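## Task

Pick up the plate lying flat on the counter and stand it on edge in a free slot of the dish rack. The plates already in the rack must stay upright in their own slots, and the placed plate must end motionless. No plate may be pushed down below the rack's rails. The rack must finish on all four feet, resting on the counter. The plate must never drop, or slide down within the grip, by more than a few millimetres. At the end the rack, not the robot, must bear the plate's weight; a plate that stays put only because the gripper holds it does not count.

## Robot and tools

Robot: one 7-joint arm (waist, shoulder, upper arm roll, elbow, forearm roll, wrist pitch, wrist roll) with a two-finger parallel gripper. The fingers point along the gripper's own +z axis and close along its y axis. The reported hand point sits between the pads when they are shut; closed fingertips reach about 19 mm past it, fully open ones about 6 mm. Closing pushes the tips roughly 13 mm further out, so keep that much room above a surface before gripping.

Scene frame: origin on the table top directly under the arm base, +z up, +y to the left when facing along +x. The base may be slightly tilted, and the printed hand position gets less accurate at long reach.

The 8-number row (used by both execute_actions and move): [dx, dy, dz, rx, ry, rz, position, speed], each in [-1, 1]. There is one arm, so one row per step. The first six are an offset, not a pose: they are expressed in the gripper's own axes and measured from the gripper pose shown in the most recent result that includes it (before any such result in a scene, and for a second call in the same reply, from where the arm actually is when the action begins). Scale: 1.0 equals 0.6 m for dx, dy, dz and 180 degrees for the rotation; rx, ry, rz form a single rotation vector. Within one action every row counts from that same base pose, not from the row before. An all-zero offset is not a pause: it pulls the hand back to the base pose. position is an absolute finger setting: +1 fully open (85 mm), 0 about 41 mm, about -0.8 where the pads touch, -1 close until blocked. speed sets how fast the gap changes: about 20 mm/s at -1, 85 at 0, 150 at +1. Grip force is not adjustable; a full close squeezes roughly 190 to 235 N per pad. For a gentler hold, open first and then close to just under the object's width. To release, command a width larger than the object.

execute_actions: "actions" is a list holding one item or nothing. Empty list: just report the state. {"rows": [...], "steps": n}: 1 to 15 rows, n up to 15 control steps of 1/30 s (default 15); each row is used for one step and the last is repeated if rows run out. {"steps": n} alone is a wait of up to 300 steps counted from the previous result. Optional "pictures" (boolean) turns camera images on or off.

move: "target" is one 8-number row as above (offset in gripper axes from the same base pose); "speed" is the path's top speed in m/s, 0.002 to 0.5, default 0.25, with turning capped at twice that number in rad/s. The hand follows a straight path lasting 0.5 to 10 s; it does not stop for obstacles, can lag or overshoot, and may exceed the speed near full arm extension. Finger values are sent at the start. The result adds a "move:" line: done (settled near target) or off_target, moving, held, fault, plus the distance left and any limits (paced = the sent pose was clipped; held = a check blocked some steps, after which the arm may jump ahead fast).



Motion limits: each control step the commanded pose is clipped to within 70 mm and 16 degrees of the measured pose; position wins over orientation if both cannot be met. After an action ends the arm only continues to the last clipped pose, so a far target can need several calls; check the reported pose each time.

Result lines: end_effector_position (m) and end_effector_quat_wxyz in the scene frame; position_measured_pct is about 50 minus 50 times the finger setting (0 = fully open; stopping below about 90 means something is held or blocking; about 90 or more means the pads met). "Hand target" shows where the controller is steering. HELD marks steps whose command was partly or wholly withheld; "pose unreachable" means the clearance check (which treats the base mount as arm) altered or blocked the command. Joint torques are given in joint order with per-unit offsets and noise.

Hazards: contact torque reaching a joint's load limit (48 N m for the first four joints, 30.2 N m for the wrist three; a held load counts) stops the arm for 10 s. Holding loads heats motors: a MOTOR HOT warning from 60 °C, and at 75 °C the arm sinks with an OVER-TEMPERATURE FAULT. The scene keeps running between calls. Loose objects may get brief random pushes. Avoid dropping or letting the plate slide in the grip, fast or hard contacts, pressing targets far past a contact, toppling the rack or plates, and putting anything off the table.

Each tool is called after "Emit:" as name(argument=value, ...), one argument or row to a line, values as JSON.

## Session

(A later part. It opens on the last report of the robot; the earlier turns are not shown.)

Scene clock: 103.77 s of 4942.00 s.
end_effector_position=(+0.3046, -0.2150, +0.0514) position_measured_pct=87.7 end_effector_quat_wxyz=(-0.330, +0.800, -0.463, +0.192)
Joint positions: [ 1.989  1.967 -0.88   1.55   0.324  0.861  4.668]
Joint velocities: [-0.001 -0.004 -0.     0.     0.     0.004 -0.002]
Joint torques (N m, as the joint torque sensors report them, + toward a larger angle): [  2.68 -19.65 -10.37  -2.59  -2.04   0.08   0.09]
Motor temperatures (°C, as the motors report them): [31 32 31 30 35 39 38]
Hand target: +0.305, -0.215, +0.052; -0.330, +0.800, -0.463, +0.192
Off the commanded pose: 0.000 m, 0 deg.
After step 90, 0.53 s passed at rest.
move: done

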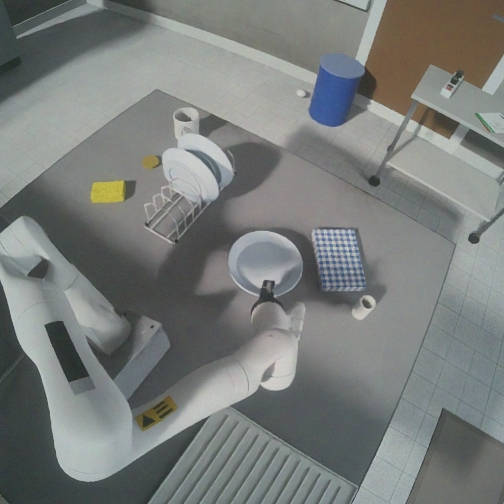

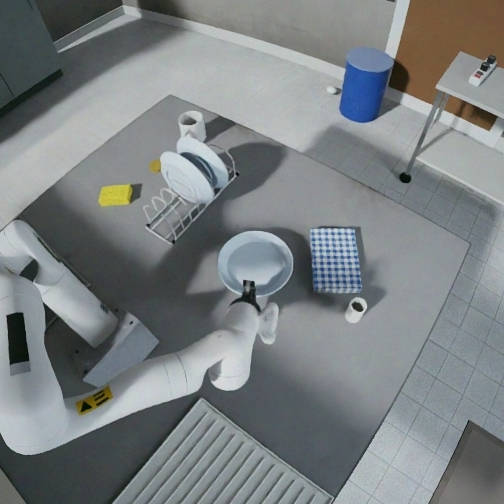

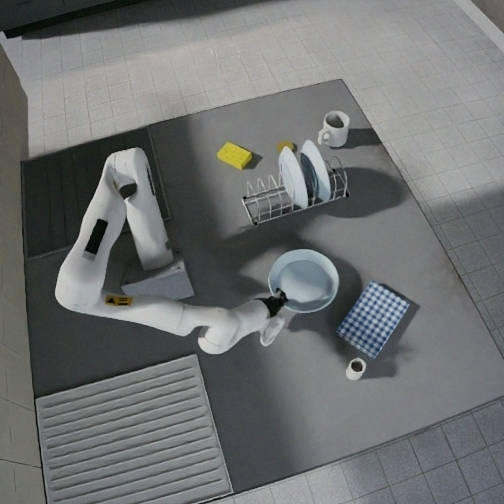

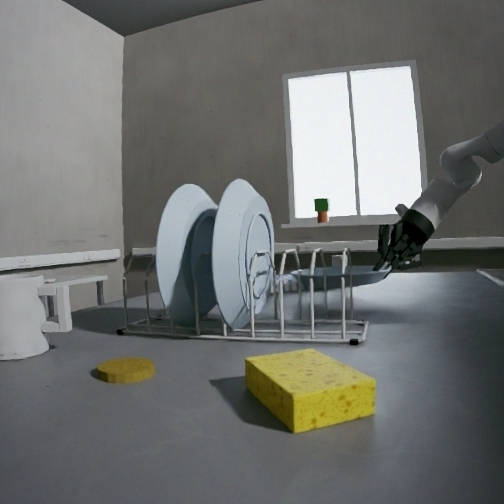

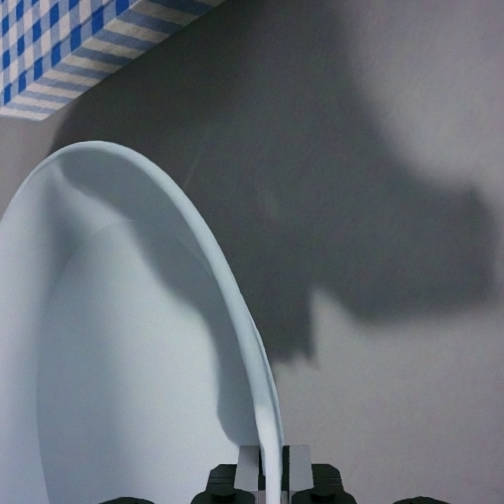

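Emit:
move(
  target=[-0.048,-0.388,-0.199,-0.25,0,0,-1,0],
  speed=0.2,
)

Scene clock: 110.47 s of 4942.00 s.
end_effector_position=(+0.3607, -0.1485, +0.3006) position_measured_pct=87.7 end_effector_quat_wxyz=(-0.001, +0.866, -0.500, +0.001)
Joint positions: [ 1.419  1.194 -0.962  1.304  0.285  1.406  4.145]
Joint velocities: [-0.011 -0.001 -0.001 -0.008  0.001  0.008 -0.   ]
Joint torques (N m, as the joint torque sensors report them, + toward a larger angle): [  9.46 -15.94  -2.51  -9.27   0.53  -0.25  -0.15]
Motor temperatures (°C, as the motors report them): [31 32 31 30 35 39 38]
Hand target: +0.361, -0.148, +0.300; -0.000, +0.866, -0.500, +0.001
Off the commanded pose: 0.002 m, 0 deg.
After step 90, 1.27 s passed at rest.
move: done

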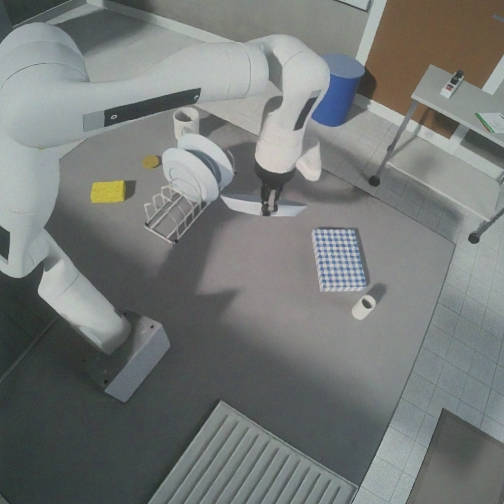

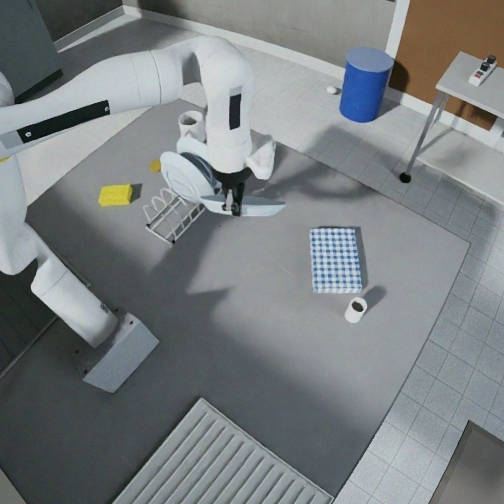

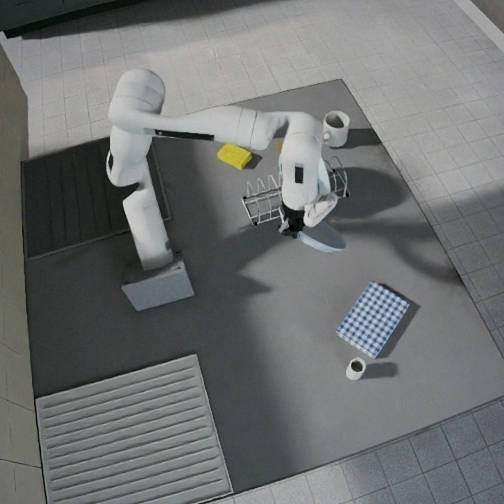

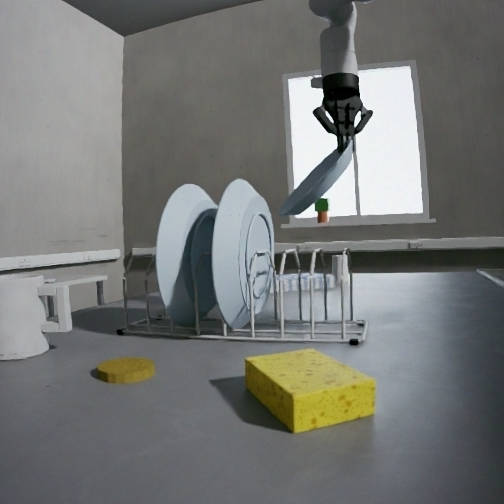

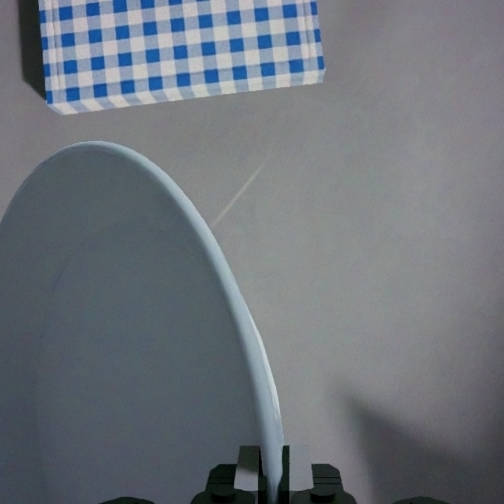

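Emit:
move(
  target=[0,0,-0.04,0,0,-0.844,-1,0],
  speed=0.4,
)

Scene clock: 120.80 s of 4942.00 s.
end_effector_position=(+0.3602, -0.1486, +0.3247) position_measured_pct=87.7 end_effector_quat_wxyz=(+0.001, +0.696, +0.718, +0.001)
Joint positions: [ 1.532  1.504 -1.605  1.238  0.796  1.727  6.426]
Joint velocities: [ 0.     0.003 -0.001 -0.003  0.     0.002  0.008]
Joint torques (N m, as the joint torque sensors report them, + toward a larger angle): [  8.46 -16.96  -6.56  -6.43   0.32  -0.23  -0.34]
Motor temperatures (°C, as the motors report them): [31 32 31 30 35 39 38]
Hand target: +0.360, -0.149, +0.325; +0.001, +0.696, +0.718, +0.001
Off the commanded pose: 0.000 m, 0 deg.
After step 90, 3.50 s passed at rest.
move: done

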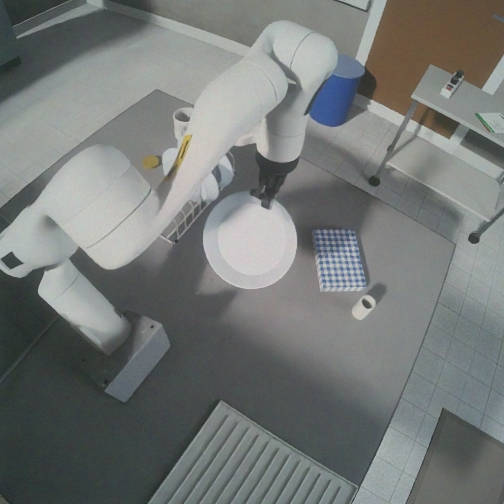

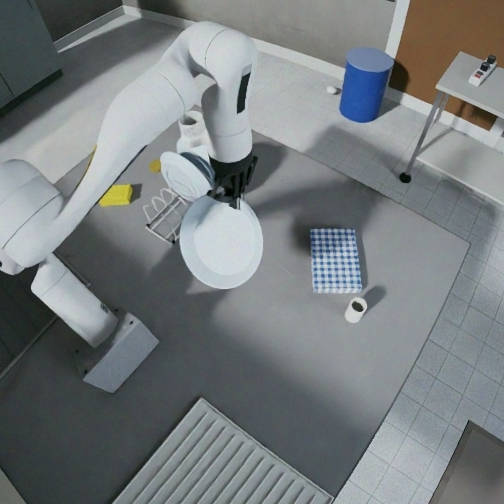

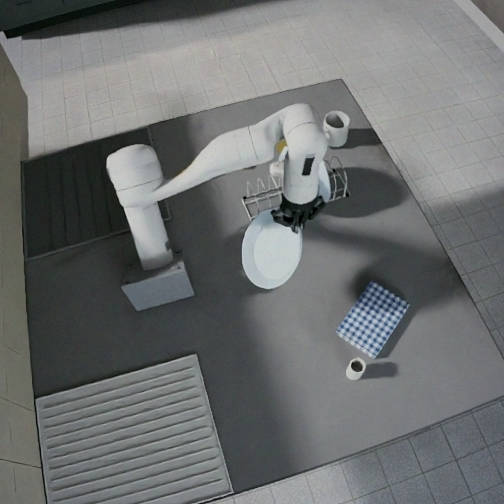

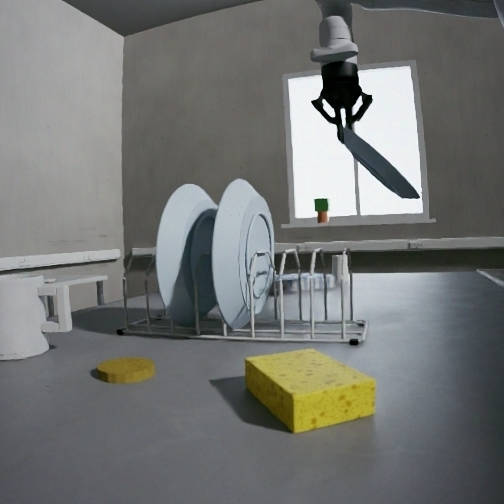

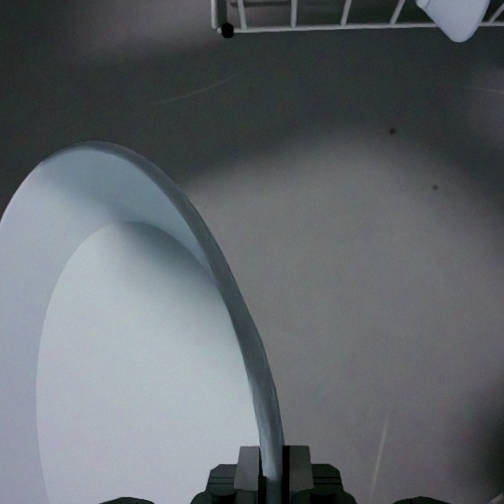

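Emit:
move(
  target=[0.489,-0.01,-0.017,-0.25,0.002,-0.005,-1,0],
  speed=0.15,
)

Scene clock: 133.67 s of 4942.00 s.
end_effector_position=(+0.3449, +0.1449, +0.3350) position_measured_pct=87.7 end_effector_quat_wxyz=(+0.264, +0.637, +0.669, +0.278)
Joint positions: [ 2.049  1.211 -2.06   2.358  0.84   0.588  5.568]
Joint velocities: [ 0.009 -0.013 -0.002  0.006  0.007 -0.009 -0.012]
Joint torques (N m, as the joint torque sensors report them, + toward a larger angle): [  3.05  -3.29  -3.58 -12.     1.53  -2.2   -0.17]
Motor temperatures (°C, as the motors report them): [31 32 31 30 35 39 38]
Hand target: +0.345, +0.145, +0.335; +0.265, +0.637, +0.669, +0.278
Off the commanded pose: 0.000 m, 0 deg.
After step 90, 6.80 s passed at rest.
move: done

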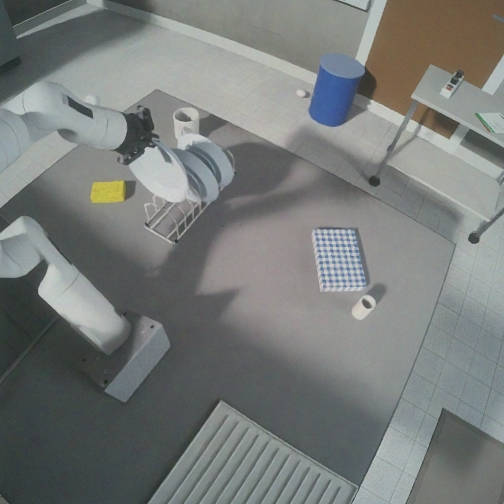

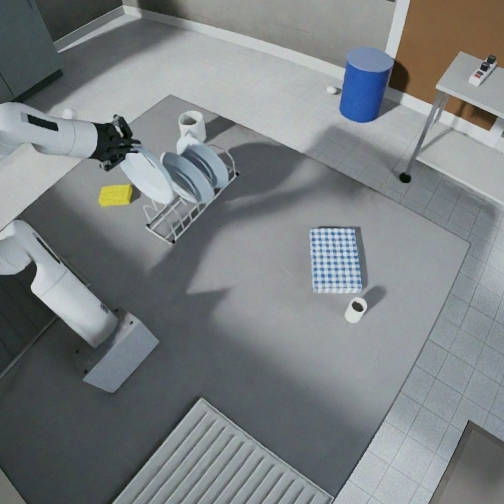

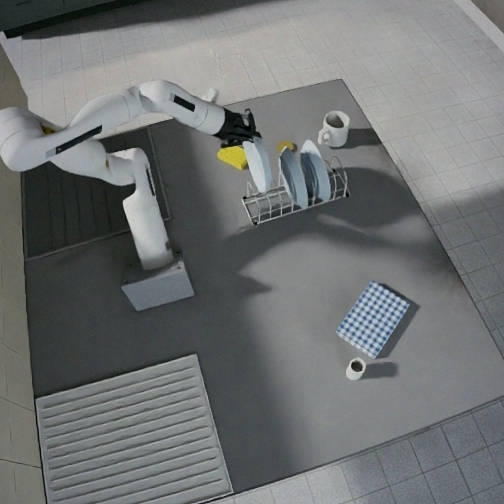

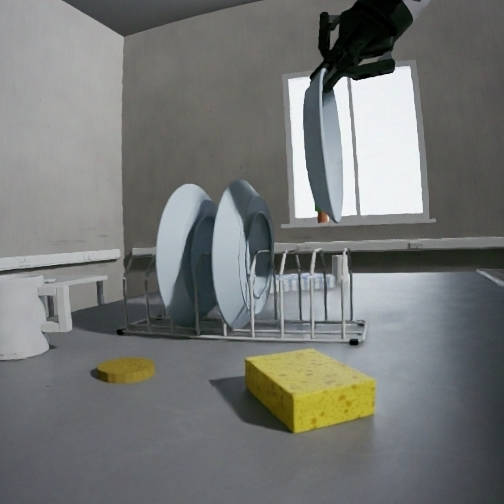

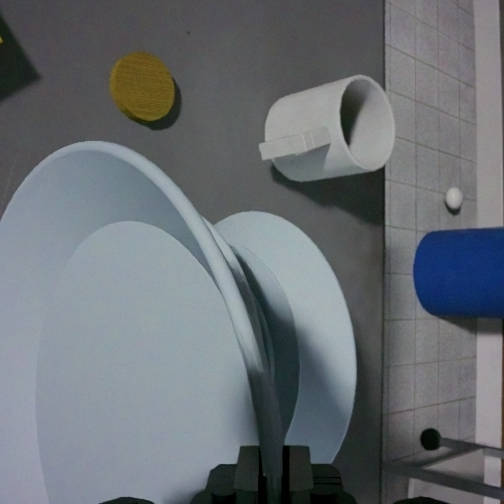

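Emit:
move(
  target=[-0.066,0,0.059,0,0.098,0.098,-1,0],
  speed=0.1,
)

Emit:
zoom_image(
  camera="cam_low",
  region=[200, 60, 420, 350],
)

Emit:
zoom_image(
  camera="cam_high",
  region=[220, 110, 350, 240],
)

Emit:
zoom_image(
  camera="cam_head_right",
  region=[110, 120, 250, 260],
)

Scene clock: 157.03 s of 4942.00 s.
end_effector_position=(+0.3718, +0.1058, +0.3101) position_measured_pct=87.7 end_effector_quat_wxyz=(+0.114, +0.682, +0.596, +0.408)
Joint positions: [ 1.964  1.629 -1.827  2.257  0.804  0.611  5.694]
Joint velocities: [-0.001  0.016  0.003 -0.005 -0.004  0.001  0.007]
Joint torques (N m, as the joint torque sensors report them, + toward a larger angle): [ 3.69 -8.82 -7.62 -9.99 -0.02 -3.36 -0.11]
Motor temperatures (°C, as the motors report them): [31 32 31 31 35 39 38]
Hand target: +0.372, +0.106, +0.310; +0.114, +0.682, +0.596, +0.409
Off the commanded pose: 0.001 m, 0 deg.
After step 90, 17.87 s passed at rest.
move: done

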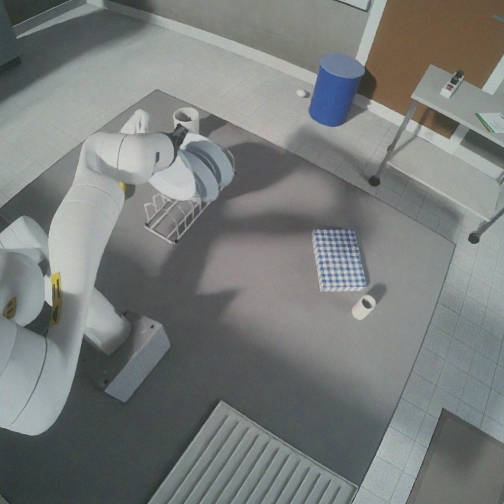

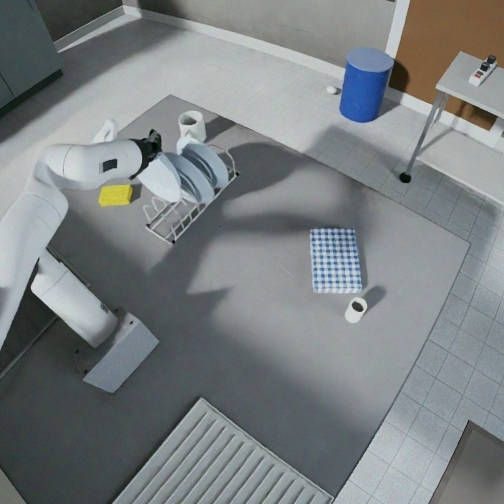

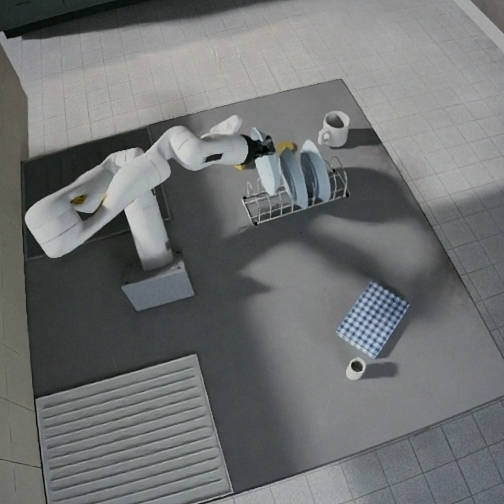

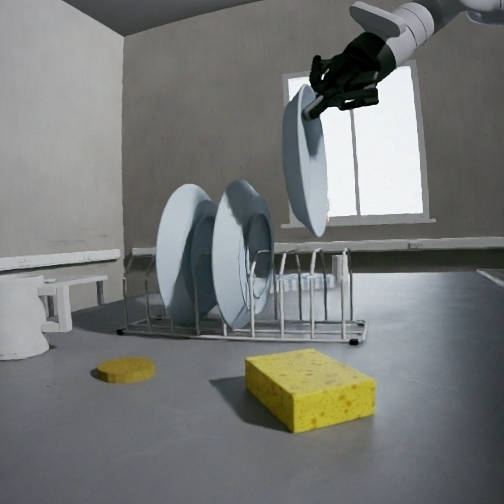

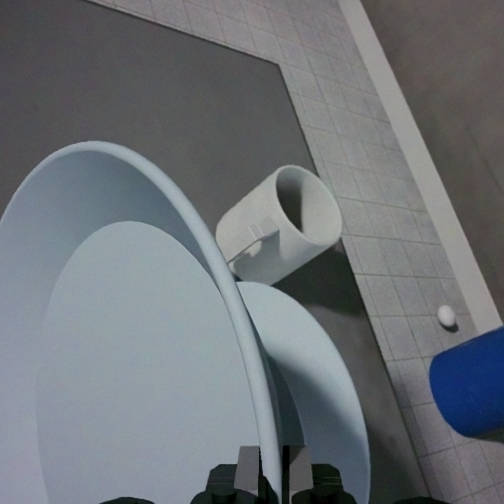

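Region (200, 60, 420, 350) of cam_low's 504x504 image, scaled by 1.738, with more detail than that image has; it fills the left 382 columns of this view, and the rest is white.

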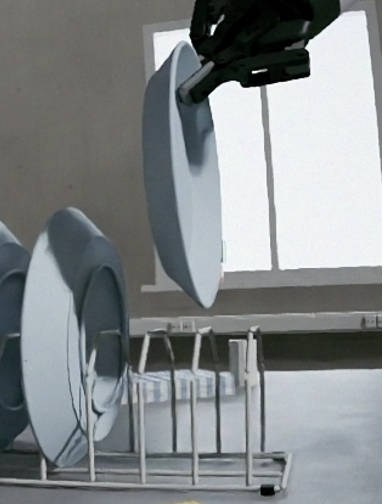

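Region (220, 110, 350, 240) of cam_high's 504x504 image, scaled by 3.877, with more detail than that image has.

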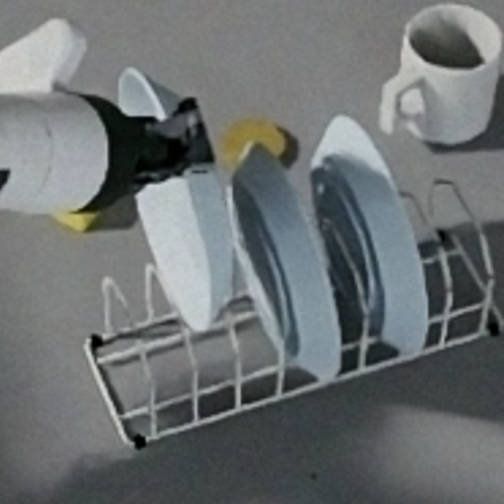

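Region (110, 120, 250, 260) of cam_head_right's 504x504 image, scaled by 3.600, with more detail than that image has.

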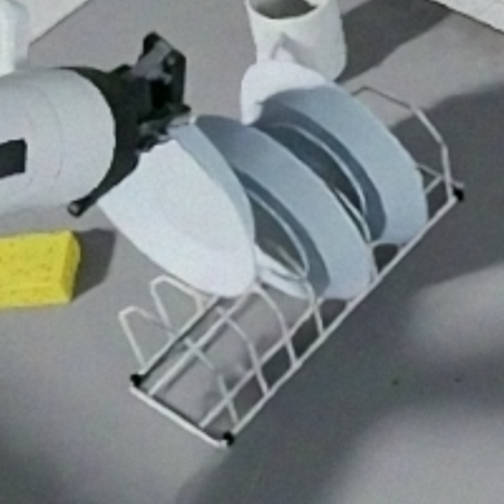

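Emit:
move(
  target=[-0.0105,-0.0195,0.0125,-0.0176,0.0058,-0.0058,-1,0],
  speed=0.05,
)

Emit:
zoom_image(
  camera="cam_low",
  region=[200, 60, 420, 350],
)

Emit:
zoom_image(
  camera="cam_low",
  region=[260, 200, 360, 300],
)

Scene clock: 167.43 s of 4942.00 s.
end_effector_position=(+0.3689, +0.1056, +0.2951) position_measured_pct=87.7 end_effector_quat_wxyz=(+0.131, +0.669, +0.592, +0.430)
Joint positions: [ 1.992  1.646 -1.757  2.336  0.898  0.49   5.673]
Joint velocities: [ 0.005  0.001  0.006  0.008  0.01  -0.011 -0.005]
Joint torques (N m, as the joint torque sensors report them, + toward a larger angle): [ 3.56 -8.61 -7.39 -8.9  -0.15 -2.96 -0.31]
Motor temperatures (°C, as the motors report them): [31 32 31 31 35 39 38]
Hand target: +0.369, +0.106, +0.295; +0.131, +0.669, +0.592, +0.430
Off the commanded pose: 0.000 m, 0 deg.
After step 90, 6.50 s passed at rest.
move: done

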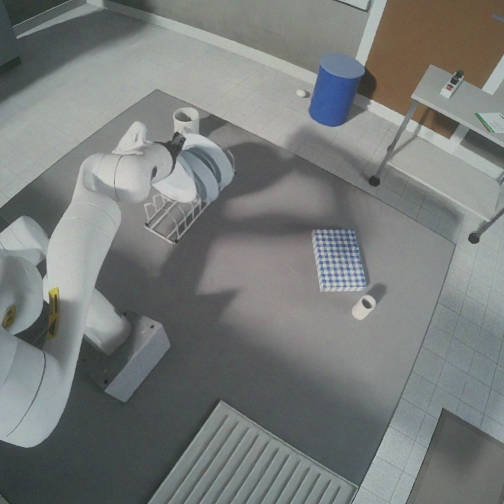

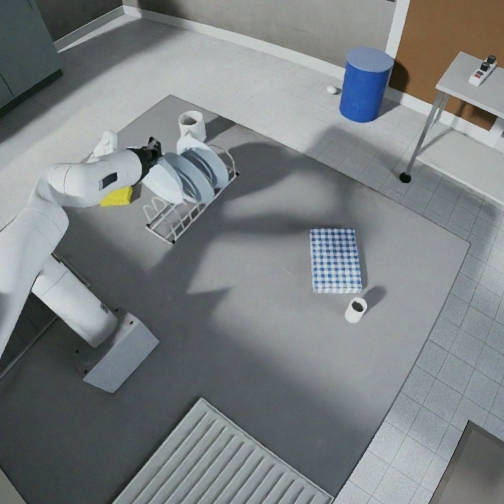

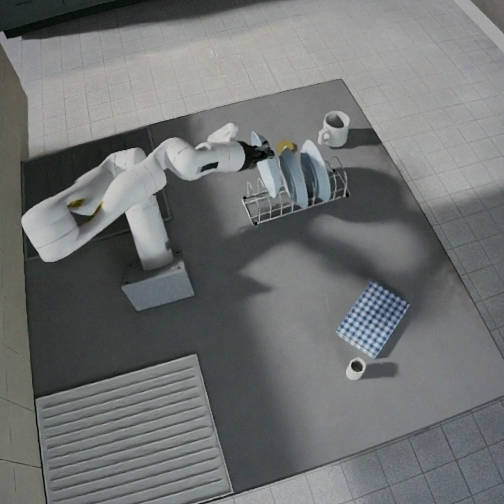

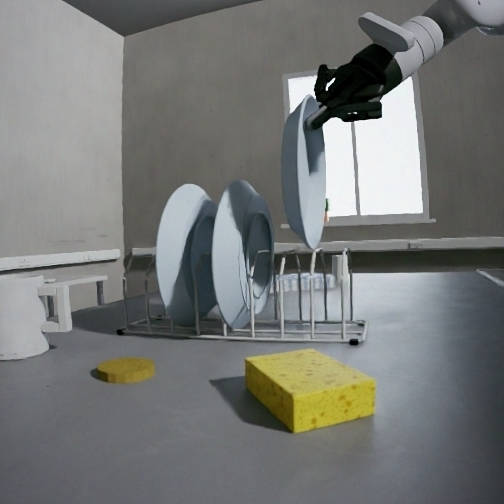

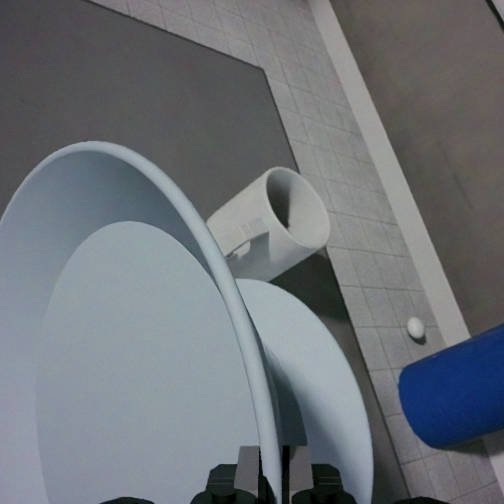

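Region (200, 60, 420, 350) of cam_low's 504x504 image, scaled by 1.738, with more detail than that image has; it fills the left 382 columns of this view, and the rest is white.

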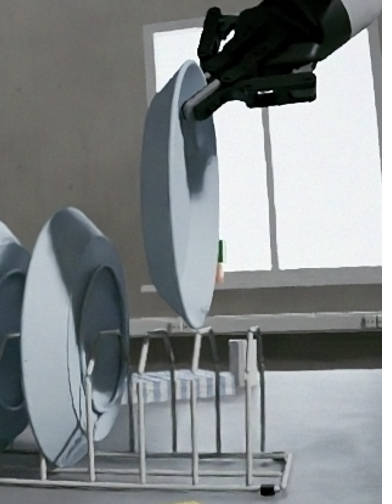

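Region (260, 200, 360, 300) of cam_low's 504x504 image, scaled by 5.040, with more detail than that image has.

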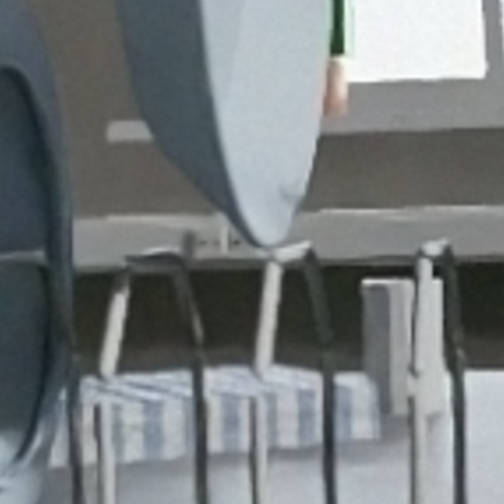

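Emit:
move(
  target=[-0.014,-0.0267,0.0155,0,0,0,-1,0],
  speed=0.03,
)

Emit:
zoom_image(
  camera="cam_low",
  region=[260, 200, 360, 300],
)

Emit:
zoom_image(
  camera="cam_high",
  region=[230, 130, 330, 230],
)

Scene clock: 175.80 s of 4942.00 s.
end_effector_position=(+0.3660, +0.1050, +0.2759) position_measured_pct=87.7 end_effector_quat_wxyz=(+0.132, +0.669, +0.592, +0.430)
Joint positions: [ 1.989  1.644 -1.691  2.377  0.962  0.423  5.654]
Joint velocities: [-0.001 -0.001  0.005  0.003  0.005 -0.007 -0.001]
Joint torques (N m, as the joint torque sensors report them, + toward a larger angle): [ 2.96 -8.56 -6.26 -7.2   0.23 -2.77 -0.47]
Motor temperatures (°C, as the motors report them): [31 32 31 31 35 39 38]
Hand target: +0.365, +0.105, +0.275; +0.131, +0.669, +0.592, +0.430
Off the commanded pose: 0.001 m, 0 deg.
After step 90, 4.40 s passed at rest.
move: done

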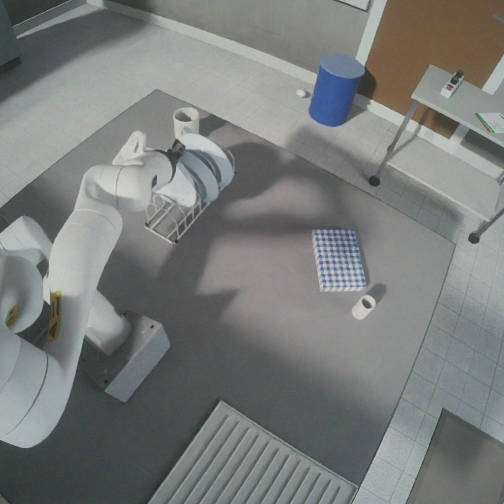

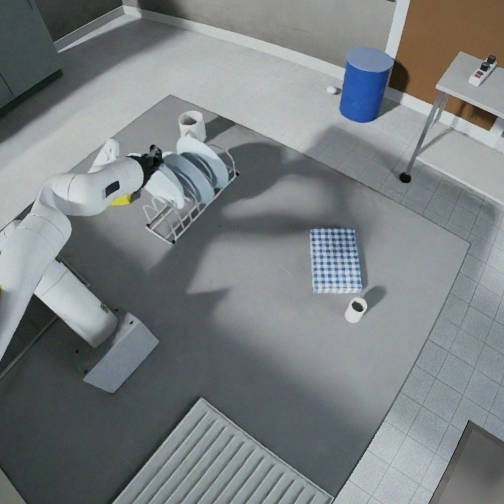

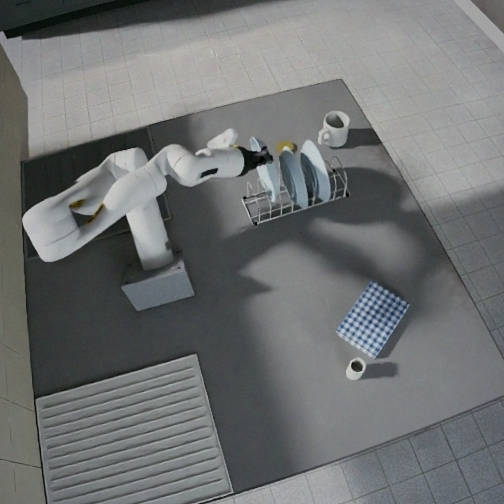

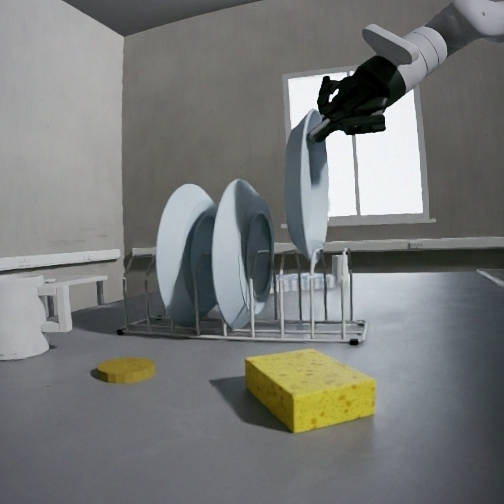

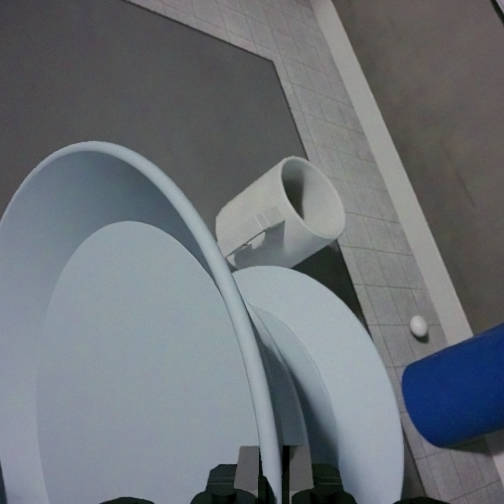

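Region (260, 200, 360, 300) of cam_low's 504x504 image, scaled by 5.040, with more detail than that image has.

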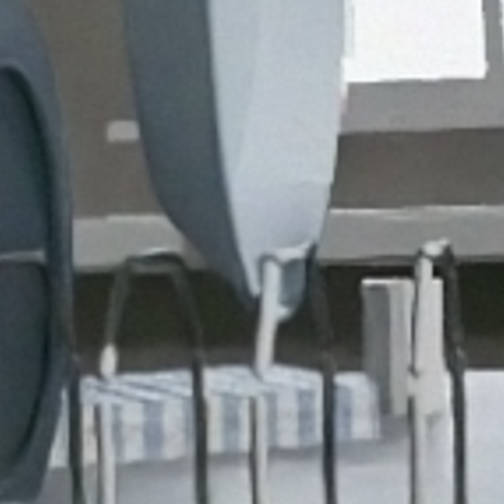

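Region (230, 130, 330, 230) of cam_high's 504x504 image, scaled by 5.040, with more detail than that image has.

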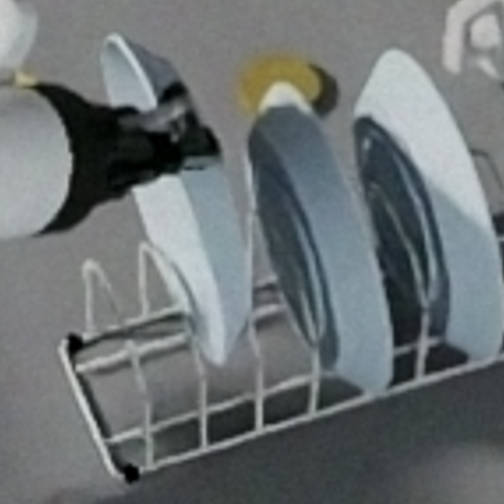

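Emit:
move(
  target=[0,0.0025,0.0028,0,0,0,-1,0],
  speed=0.01,
)

Emit:
zoom_image(
  camera="cam_low",
  region=[260, 200, 360, 300],
)

Emit:
zoom_image(
  camera="cam_head_left",
  region=[130, 150, 230, 250],
)

Scene clock: 185.53 s of 4942.00 s.
end_effector_position=(+0.3682, +0.1051, +0.2760) position_measured_pct=87.7 end_effector_quat_wxyz=(+0.132, +0.669, +0.592, +0.430)
Joint positions: [ 1.982  1.641 -1.688  2.374  0.965  0.418  5.651]
Joint velocities: [-0.004 -0.002  0.001 -0.001  0.001 -0.002 -0.001]
Joint torques (N m, as the joint torque sensors report them, + toward a larger angle): [ 3.47 -8.46 -7.41 -8.15  0.19 -3.17 -0.28]
Motor temperatures (°C, as the motors report them): [31 32 31 31 35 39 38]
Hand target: +0.368, +0.105, +0.276; +0.132, +0.669, +0.592, +0.430
Off the commanded pose: 0.000 m, 0 deg.
After step 90, 6.03 s passed at rest.
move: done

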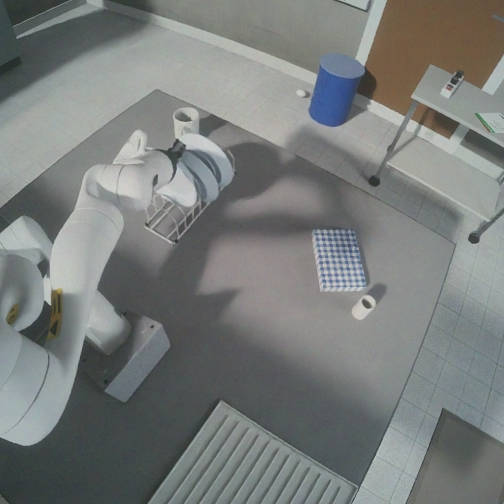

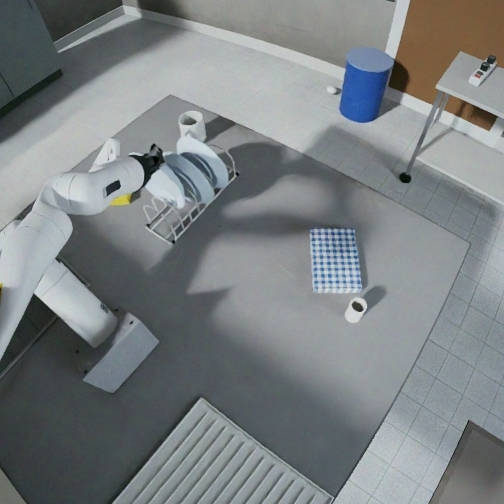

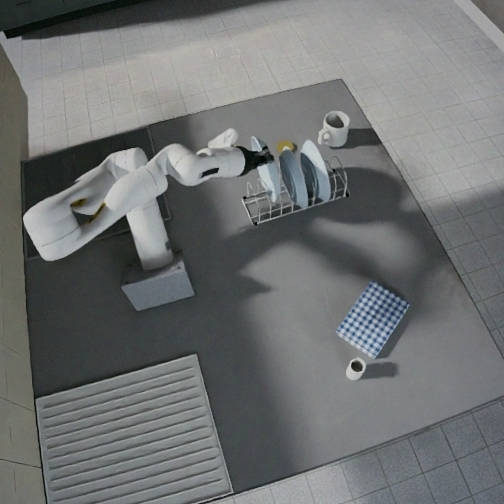

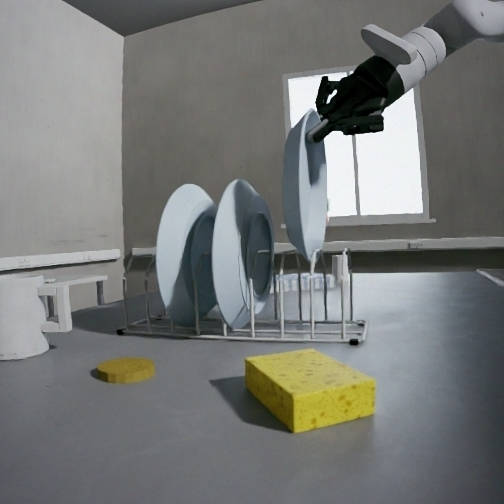

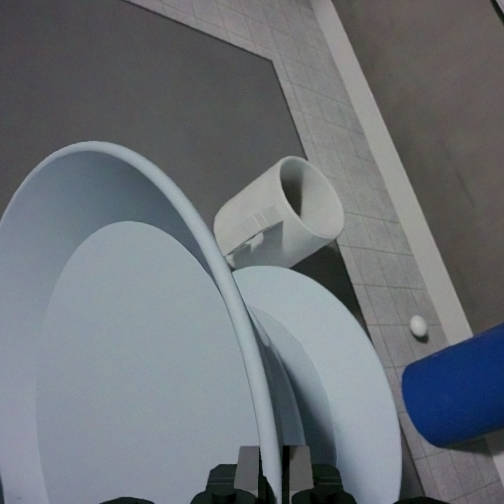

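Region (260, 200, 360, 300) of cam_low's 504x504 image, scaled by 5.040, with more detail than that image has.

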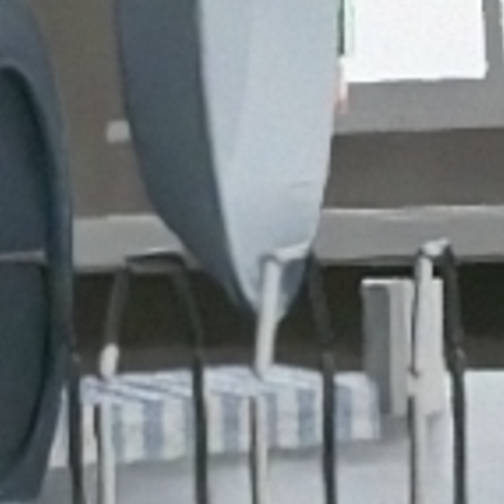

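Region (130, 150, 230, 250) of cam_head_left's 504x504 image, scaled by 5.040, with more detail than that image has.

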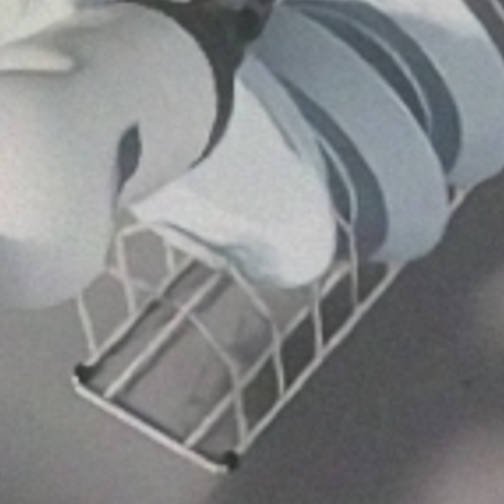

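Emit:
move(
  target=[-0.014,-0.0228,0.0199,0,0,0,-1,0],
  speed=0.02,
)

Emit:
zoom_image(
  camera="cam_low",
  region=[260, 200, 360, 300],
)

Emit:
zoom_image(
  camera="cam_high",
  region=[230, 130, 330, 230],
)

Scene clock: 196.23 s of 4942.00 s.
end_effector_position=(+0.3682, +0.1051, +0.2560) position_measured_pct=87.7 end_effector_quat_wxyz=(+0.132, +0.669, +0.592, +0.430)
Joint positions: [ 1.961  1.625 -1.605  2.409  1.046  0.329  5.62 ]
Joint velocities: [-0.003 -0.004  0.007  0.004  0.008 -0.009 -0.004]
Joint torques (N m, as the joint torque sensors report them, + toward a larger angle): [ 3.27 -8.32 -7.31 -7.15  0.78 -3.43 -0.39]
Motor temperatures (°C, as the motors report them): [31 32 31 31 35 39 38]
Hand target: +0.368, +0.105, +0.256; +0.132, +0.669, +0.592, +0.430
Off the commanded pose: 0.000 m, 0 deg.
After step 90, 6.43 s passed at rest.
move: done

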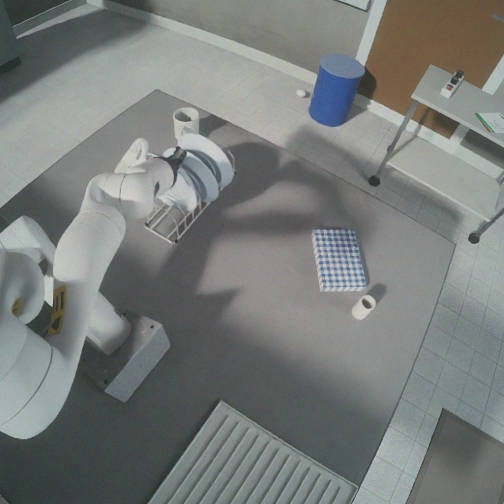

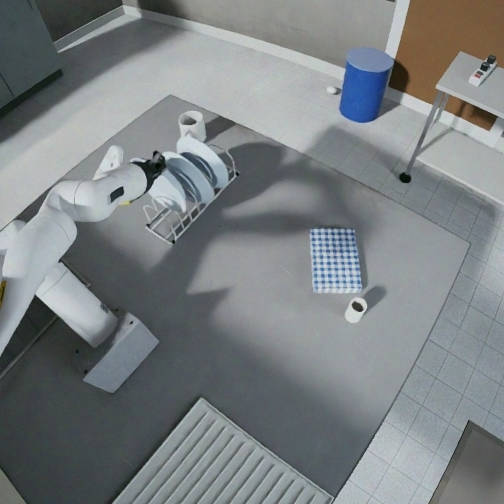

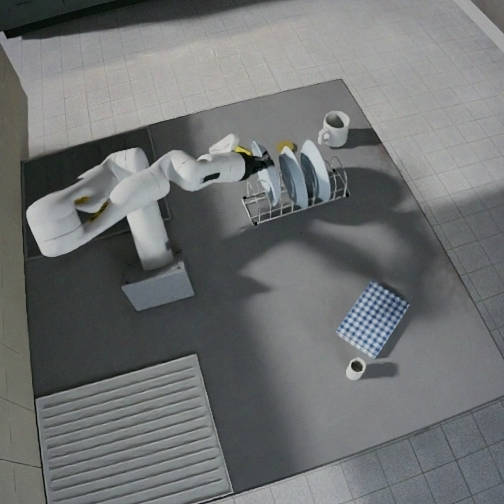

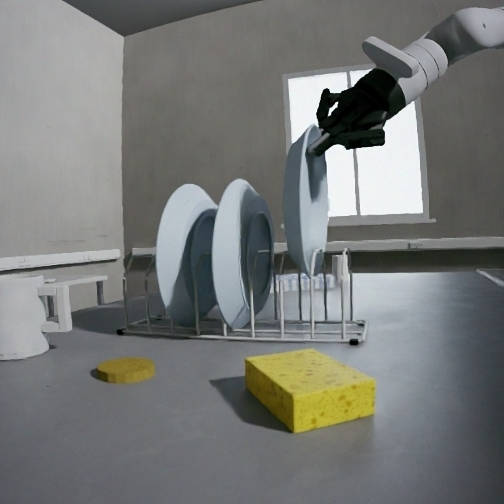

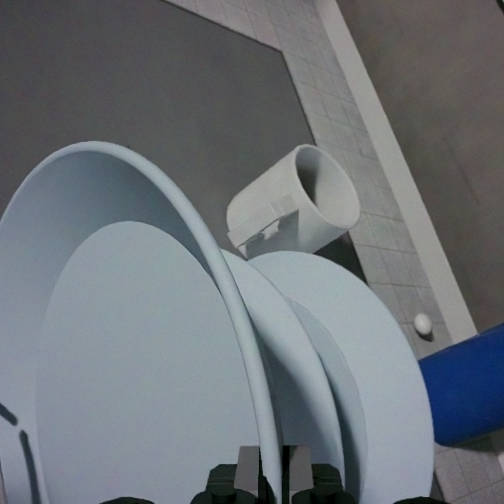

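Region (260, 200, 360, 300) of cam_low's 504x504 image, scaled by 5.040, with more detail than that image has.

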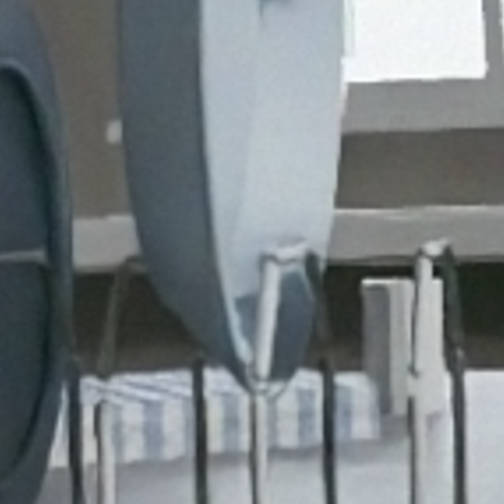

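Region (230, 130, 330, 230) of cam_high's 504x504 image, scaled by 5.040, with more detail than that image has.

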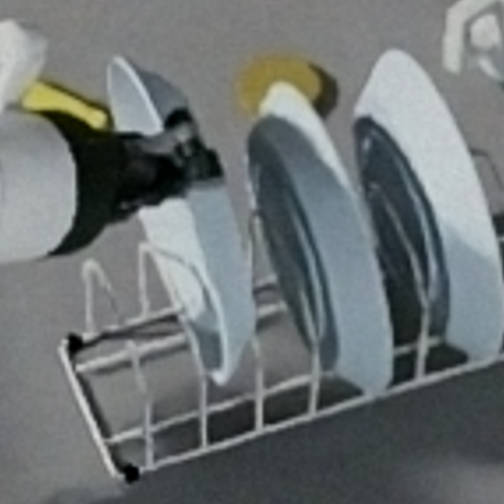

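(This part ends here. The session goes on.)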